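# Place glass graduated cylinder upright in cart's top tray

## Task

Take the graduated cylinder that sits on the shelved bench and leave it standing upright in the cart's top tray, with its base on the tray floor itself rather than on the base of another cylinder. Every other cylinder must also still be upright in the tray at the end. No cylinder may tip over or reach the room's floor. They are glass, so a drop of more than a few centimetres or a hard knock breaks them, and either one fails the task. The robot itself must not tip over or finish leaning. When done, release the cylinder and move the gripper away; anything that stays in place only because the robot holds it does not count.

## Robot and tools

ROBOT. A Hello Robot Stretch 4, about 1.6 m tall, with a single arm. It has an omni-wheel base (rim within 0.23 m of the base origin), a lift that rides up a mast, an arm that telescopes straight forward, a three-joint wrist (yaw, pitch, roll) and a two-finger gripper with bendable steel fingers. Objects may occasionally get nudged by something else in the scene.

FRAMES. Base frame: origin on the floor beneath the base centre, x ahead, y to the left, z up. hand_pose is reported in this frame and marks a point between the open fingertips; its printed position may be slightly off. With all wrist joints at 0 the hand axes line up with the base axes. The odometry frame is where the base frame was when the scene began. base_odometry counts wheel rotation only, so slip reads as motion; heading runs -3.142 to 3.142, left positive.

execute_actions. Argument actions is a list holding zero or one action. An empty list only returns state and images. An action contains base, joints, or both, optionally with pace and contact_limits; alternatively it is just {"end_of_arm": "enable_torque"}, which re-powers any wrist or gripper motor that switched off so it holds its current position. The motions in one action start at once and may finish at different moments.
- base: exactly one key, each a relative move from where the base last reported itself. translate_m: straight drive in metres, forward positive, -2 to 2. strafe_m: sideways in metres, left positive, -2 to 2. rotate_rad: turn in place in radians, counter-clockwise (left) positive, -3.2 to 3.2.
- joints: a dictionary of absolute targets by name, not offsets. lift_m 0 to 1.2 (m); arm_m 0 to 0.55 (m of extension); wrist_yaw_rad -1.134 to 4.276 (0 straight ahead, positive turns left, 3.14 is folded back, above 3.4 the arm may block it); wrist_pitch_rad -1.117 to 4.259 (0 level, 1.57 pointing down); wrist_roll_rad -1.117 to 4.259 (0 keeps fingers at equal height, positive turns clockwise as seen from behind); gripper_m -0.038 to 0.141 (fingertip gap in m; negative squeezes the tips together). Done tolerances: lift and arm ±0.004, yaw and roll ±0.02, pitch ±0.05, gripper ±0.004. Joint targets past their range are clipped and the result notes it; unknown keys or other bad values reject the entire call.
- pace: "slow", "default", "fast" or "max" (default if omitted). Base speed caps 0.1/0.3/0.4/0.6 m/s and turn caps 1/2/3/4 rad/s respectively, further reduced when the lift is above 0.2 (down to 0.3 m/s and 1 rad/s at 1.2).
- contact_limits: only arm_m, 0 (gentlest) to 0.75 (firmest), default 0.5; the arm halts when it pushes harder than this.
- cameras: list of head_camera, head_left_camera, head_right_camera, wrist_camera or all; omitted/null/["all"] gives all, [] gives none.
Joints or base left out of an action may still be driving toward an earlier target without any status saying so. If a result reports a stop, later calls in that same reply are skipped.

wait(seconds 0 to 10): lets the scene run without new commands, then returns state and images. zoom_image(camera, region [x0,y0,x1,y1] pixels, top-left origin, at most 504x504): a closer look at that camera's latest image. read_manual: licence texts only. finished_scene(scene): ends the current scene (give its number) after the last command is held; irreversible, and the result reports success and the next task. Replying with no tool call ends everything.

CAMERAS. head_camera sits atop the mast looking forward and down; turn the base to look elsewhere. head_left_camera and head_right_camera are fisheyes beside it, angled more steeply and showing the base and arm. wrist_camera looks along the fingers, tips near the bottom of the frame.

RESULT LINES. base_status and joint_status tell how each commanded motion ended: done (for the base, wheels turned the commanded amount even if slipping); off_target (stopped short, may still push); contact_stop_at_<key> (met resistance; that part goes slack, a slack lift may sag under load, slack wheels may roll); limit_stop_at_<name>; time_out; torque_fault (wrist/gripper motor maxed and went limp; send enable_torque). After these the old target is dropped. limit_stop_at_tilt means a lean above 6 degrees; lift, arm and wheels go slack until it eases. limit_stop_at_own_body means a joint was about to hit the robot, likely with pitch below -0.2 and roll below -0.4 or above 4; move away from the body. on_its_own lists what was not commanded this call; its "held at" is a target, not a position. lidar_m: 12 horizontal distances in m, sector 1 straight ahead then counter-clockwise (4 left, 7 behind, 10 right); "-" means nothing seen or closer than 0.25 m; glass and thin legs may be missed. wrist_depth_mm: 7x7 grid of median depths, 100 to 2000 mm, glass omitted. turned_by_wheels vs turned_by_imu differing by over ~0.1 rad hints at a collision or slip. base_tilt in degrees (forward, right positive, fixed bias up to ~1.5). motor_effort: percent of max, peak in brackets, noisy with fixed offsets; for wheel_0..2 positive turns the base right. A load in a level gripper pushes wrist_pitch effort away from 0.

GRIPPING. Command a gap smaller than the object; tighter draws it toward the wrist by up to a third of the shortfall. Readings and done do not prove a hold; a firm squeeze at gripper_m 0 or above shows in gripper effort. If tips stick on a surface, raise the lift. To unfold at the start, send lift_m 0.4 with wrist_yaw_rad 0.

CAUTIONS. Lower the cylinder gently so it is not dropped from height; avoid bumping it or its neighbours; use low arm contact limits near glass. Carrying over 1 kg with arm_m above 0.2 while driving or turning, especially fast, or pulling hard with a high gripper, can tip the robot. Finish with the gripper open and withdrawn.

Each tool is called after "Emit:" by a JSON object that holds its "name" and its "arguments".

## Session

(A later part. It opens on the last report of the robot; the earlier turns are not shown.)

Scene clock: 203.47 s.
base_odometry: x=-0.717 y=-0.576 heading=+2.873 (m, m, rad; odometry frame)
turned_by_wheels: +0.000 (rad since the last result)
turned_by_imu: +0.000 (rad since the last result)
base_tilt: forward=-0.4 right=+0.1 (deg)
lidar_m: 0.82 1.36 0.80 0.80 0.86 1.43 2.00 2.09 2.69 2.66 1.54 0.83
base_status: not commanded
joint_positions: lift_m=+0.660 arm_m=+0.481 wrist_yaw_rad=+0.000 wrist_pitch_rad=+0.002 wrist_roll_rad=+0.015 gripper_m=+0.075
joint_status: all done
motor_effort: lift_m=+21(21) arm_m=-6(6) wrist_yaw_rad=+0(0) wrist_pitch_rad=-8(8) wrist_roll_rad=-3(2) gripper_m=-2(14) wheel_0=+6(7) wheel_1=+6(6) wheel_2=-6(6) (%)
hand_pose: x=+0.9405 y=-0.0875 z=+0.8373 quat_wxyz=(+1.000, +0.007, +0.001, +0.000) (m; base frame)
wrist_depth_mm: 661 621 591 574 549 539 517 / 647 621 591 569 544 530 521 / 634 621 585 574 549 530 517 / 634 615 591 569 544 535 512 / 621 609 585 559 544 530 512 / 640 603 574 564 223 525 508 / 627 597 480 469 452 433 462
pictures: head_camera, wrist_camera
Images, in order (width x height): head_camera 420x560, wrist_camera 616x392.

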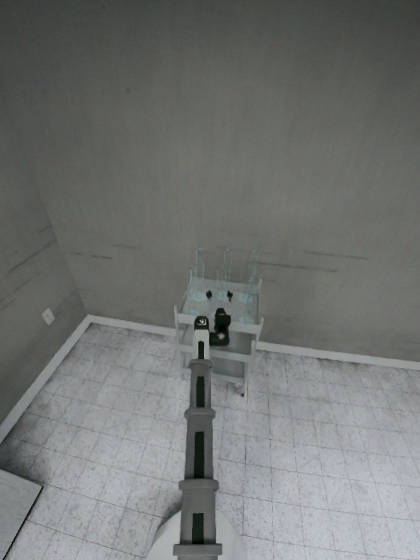

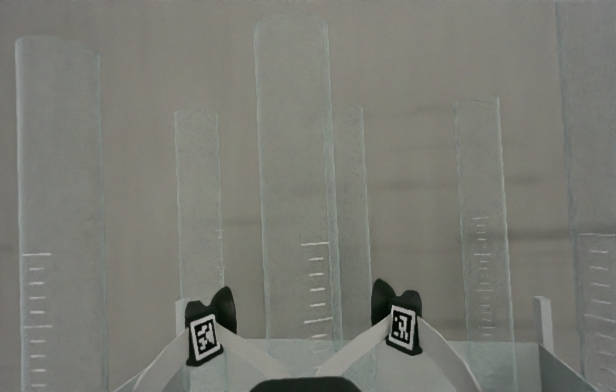

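Emit:
{"name": "execute_actions", "arguments": {"actions": [{"joints":{"arm_m":0.1},"pace":"slow"}], "cameras": ["wrist_camera","head_camera"]}}

Emit:
{"name": "zoom_image", "arguments": {"camera": "head_camera", "region": [160,230,290,360]}}

Scene clock: 212.20 s.
base_odometry: x=-0.717 y=-0.576 heading=+2.873 (m, m, rad; odometry frame)
turned_by_wheels: +0.000 (rad since the last result)
turned_by_imu: -0.002 (rad since the last result)
base_tilt: forward=-0.4 right=+0.1 (deg)
lidar_m: 0.83 1.40 0.78 0.78 0.87 1.43 1.98 2.08 2.70 2.68 1.52 0.84
base_status: not commanded
joint_positions: lift_m=+0.660 arm_m=+0.101 wrist_yaw_rad=+0.000 wrist_pitch_rad=+0.002 wrist_roll_rad=+0.015 gripper_m=+0.075
joint_status: all done
motor_effort: lift_m=+21(21) arm_m=-7(8) wrist_yaw_rad=+0(0) wrist_pitch_rad=-9(8) wrist_roll_rad=-3(2) gripper_m=-3(2) wheel_0=+6(7) wheel_1=+6(6) wheel_2=-6(6) (%)
hand_pose: x=+0.5606 y=-0.0874 z=+0.8373 quat_wxyz=(+1.000, +0.007, +0.001, +0.000) (m; base frame)
wrist_depth_mm: 1078 1042 976 960 960 904 904 / 1078 1025 976 960 917 891 866 / 1098 1042 1008 946 931 904 866 / 1078 1025 991 960 931 891 854 / 1060 1025 976 931 917 878 854 / 1098 1025 621 854 224 891 854 / 1060 1025 530 517 504 866 866
pictures: head_camera, wrist_camera
Images, in order (width x height): head_camera 420x560, wrist_camera 616x392.

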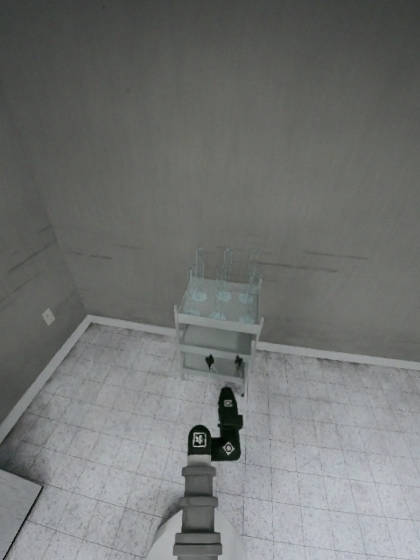

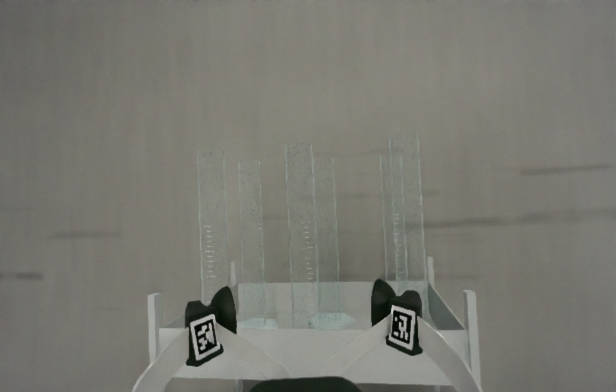

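Region (160, 230, 290, 360) of head_camera's 420x560 image, scaled by 3.877, with more detail than that image has.

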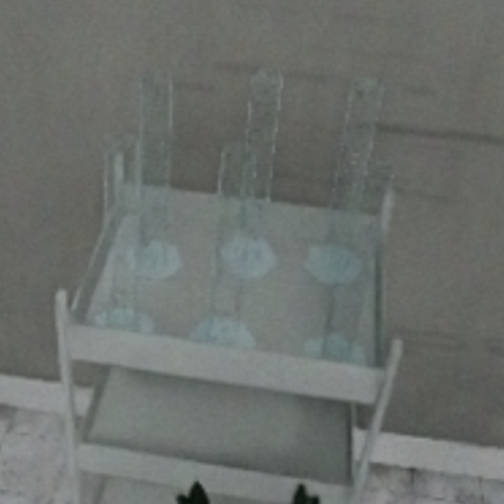

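Feet separate; placed.

Emit:
{"name": "finished_scene", "arguments": {"scene": 1}}

The scene is finished: the task was done.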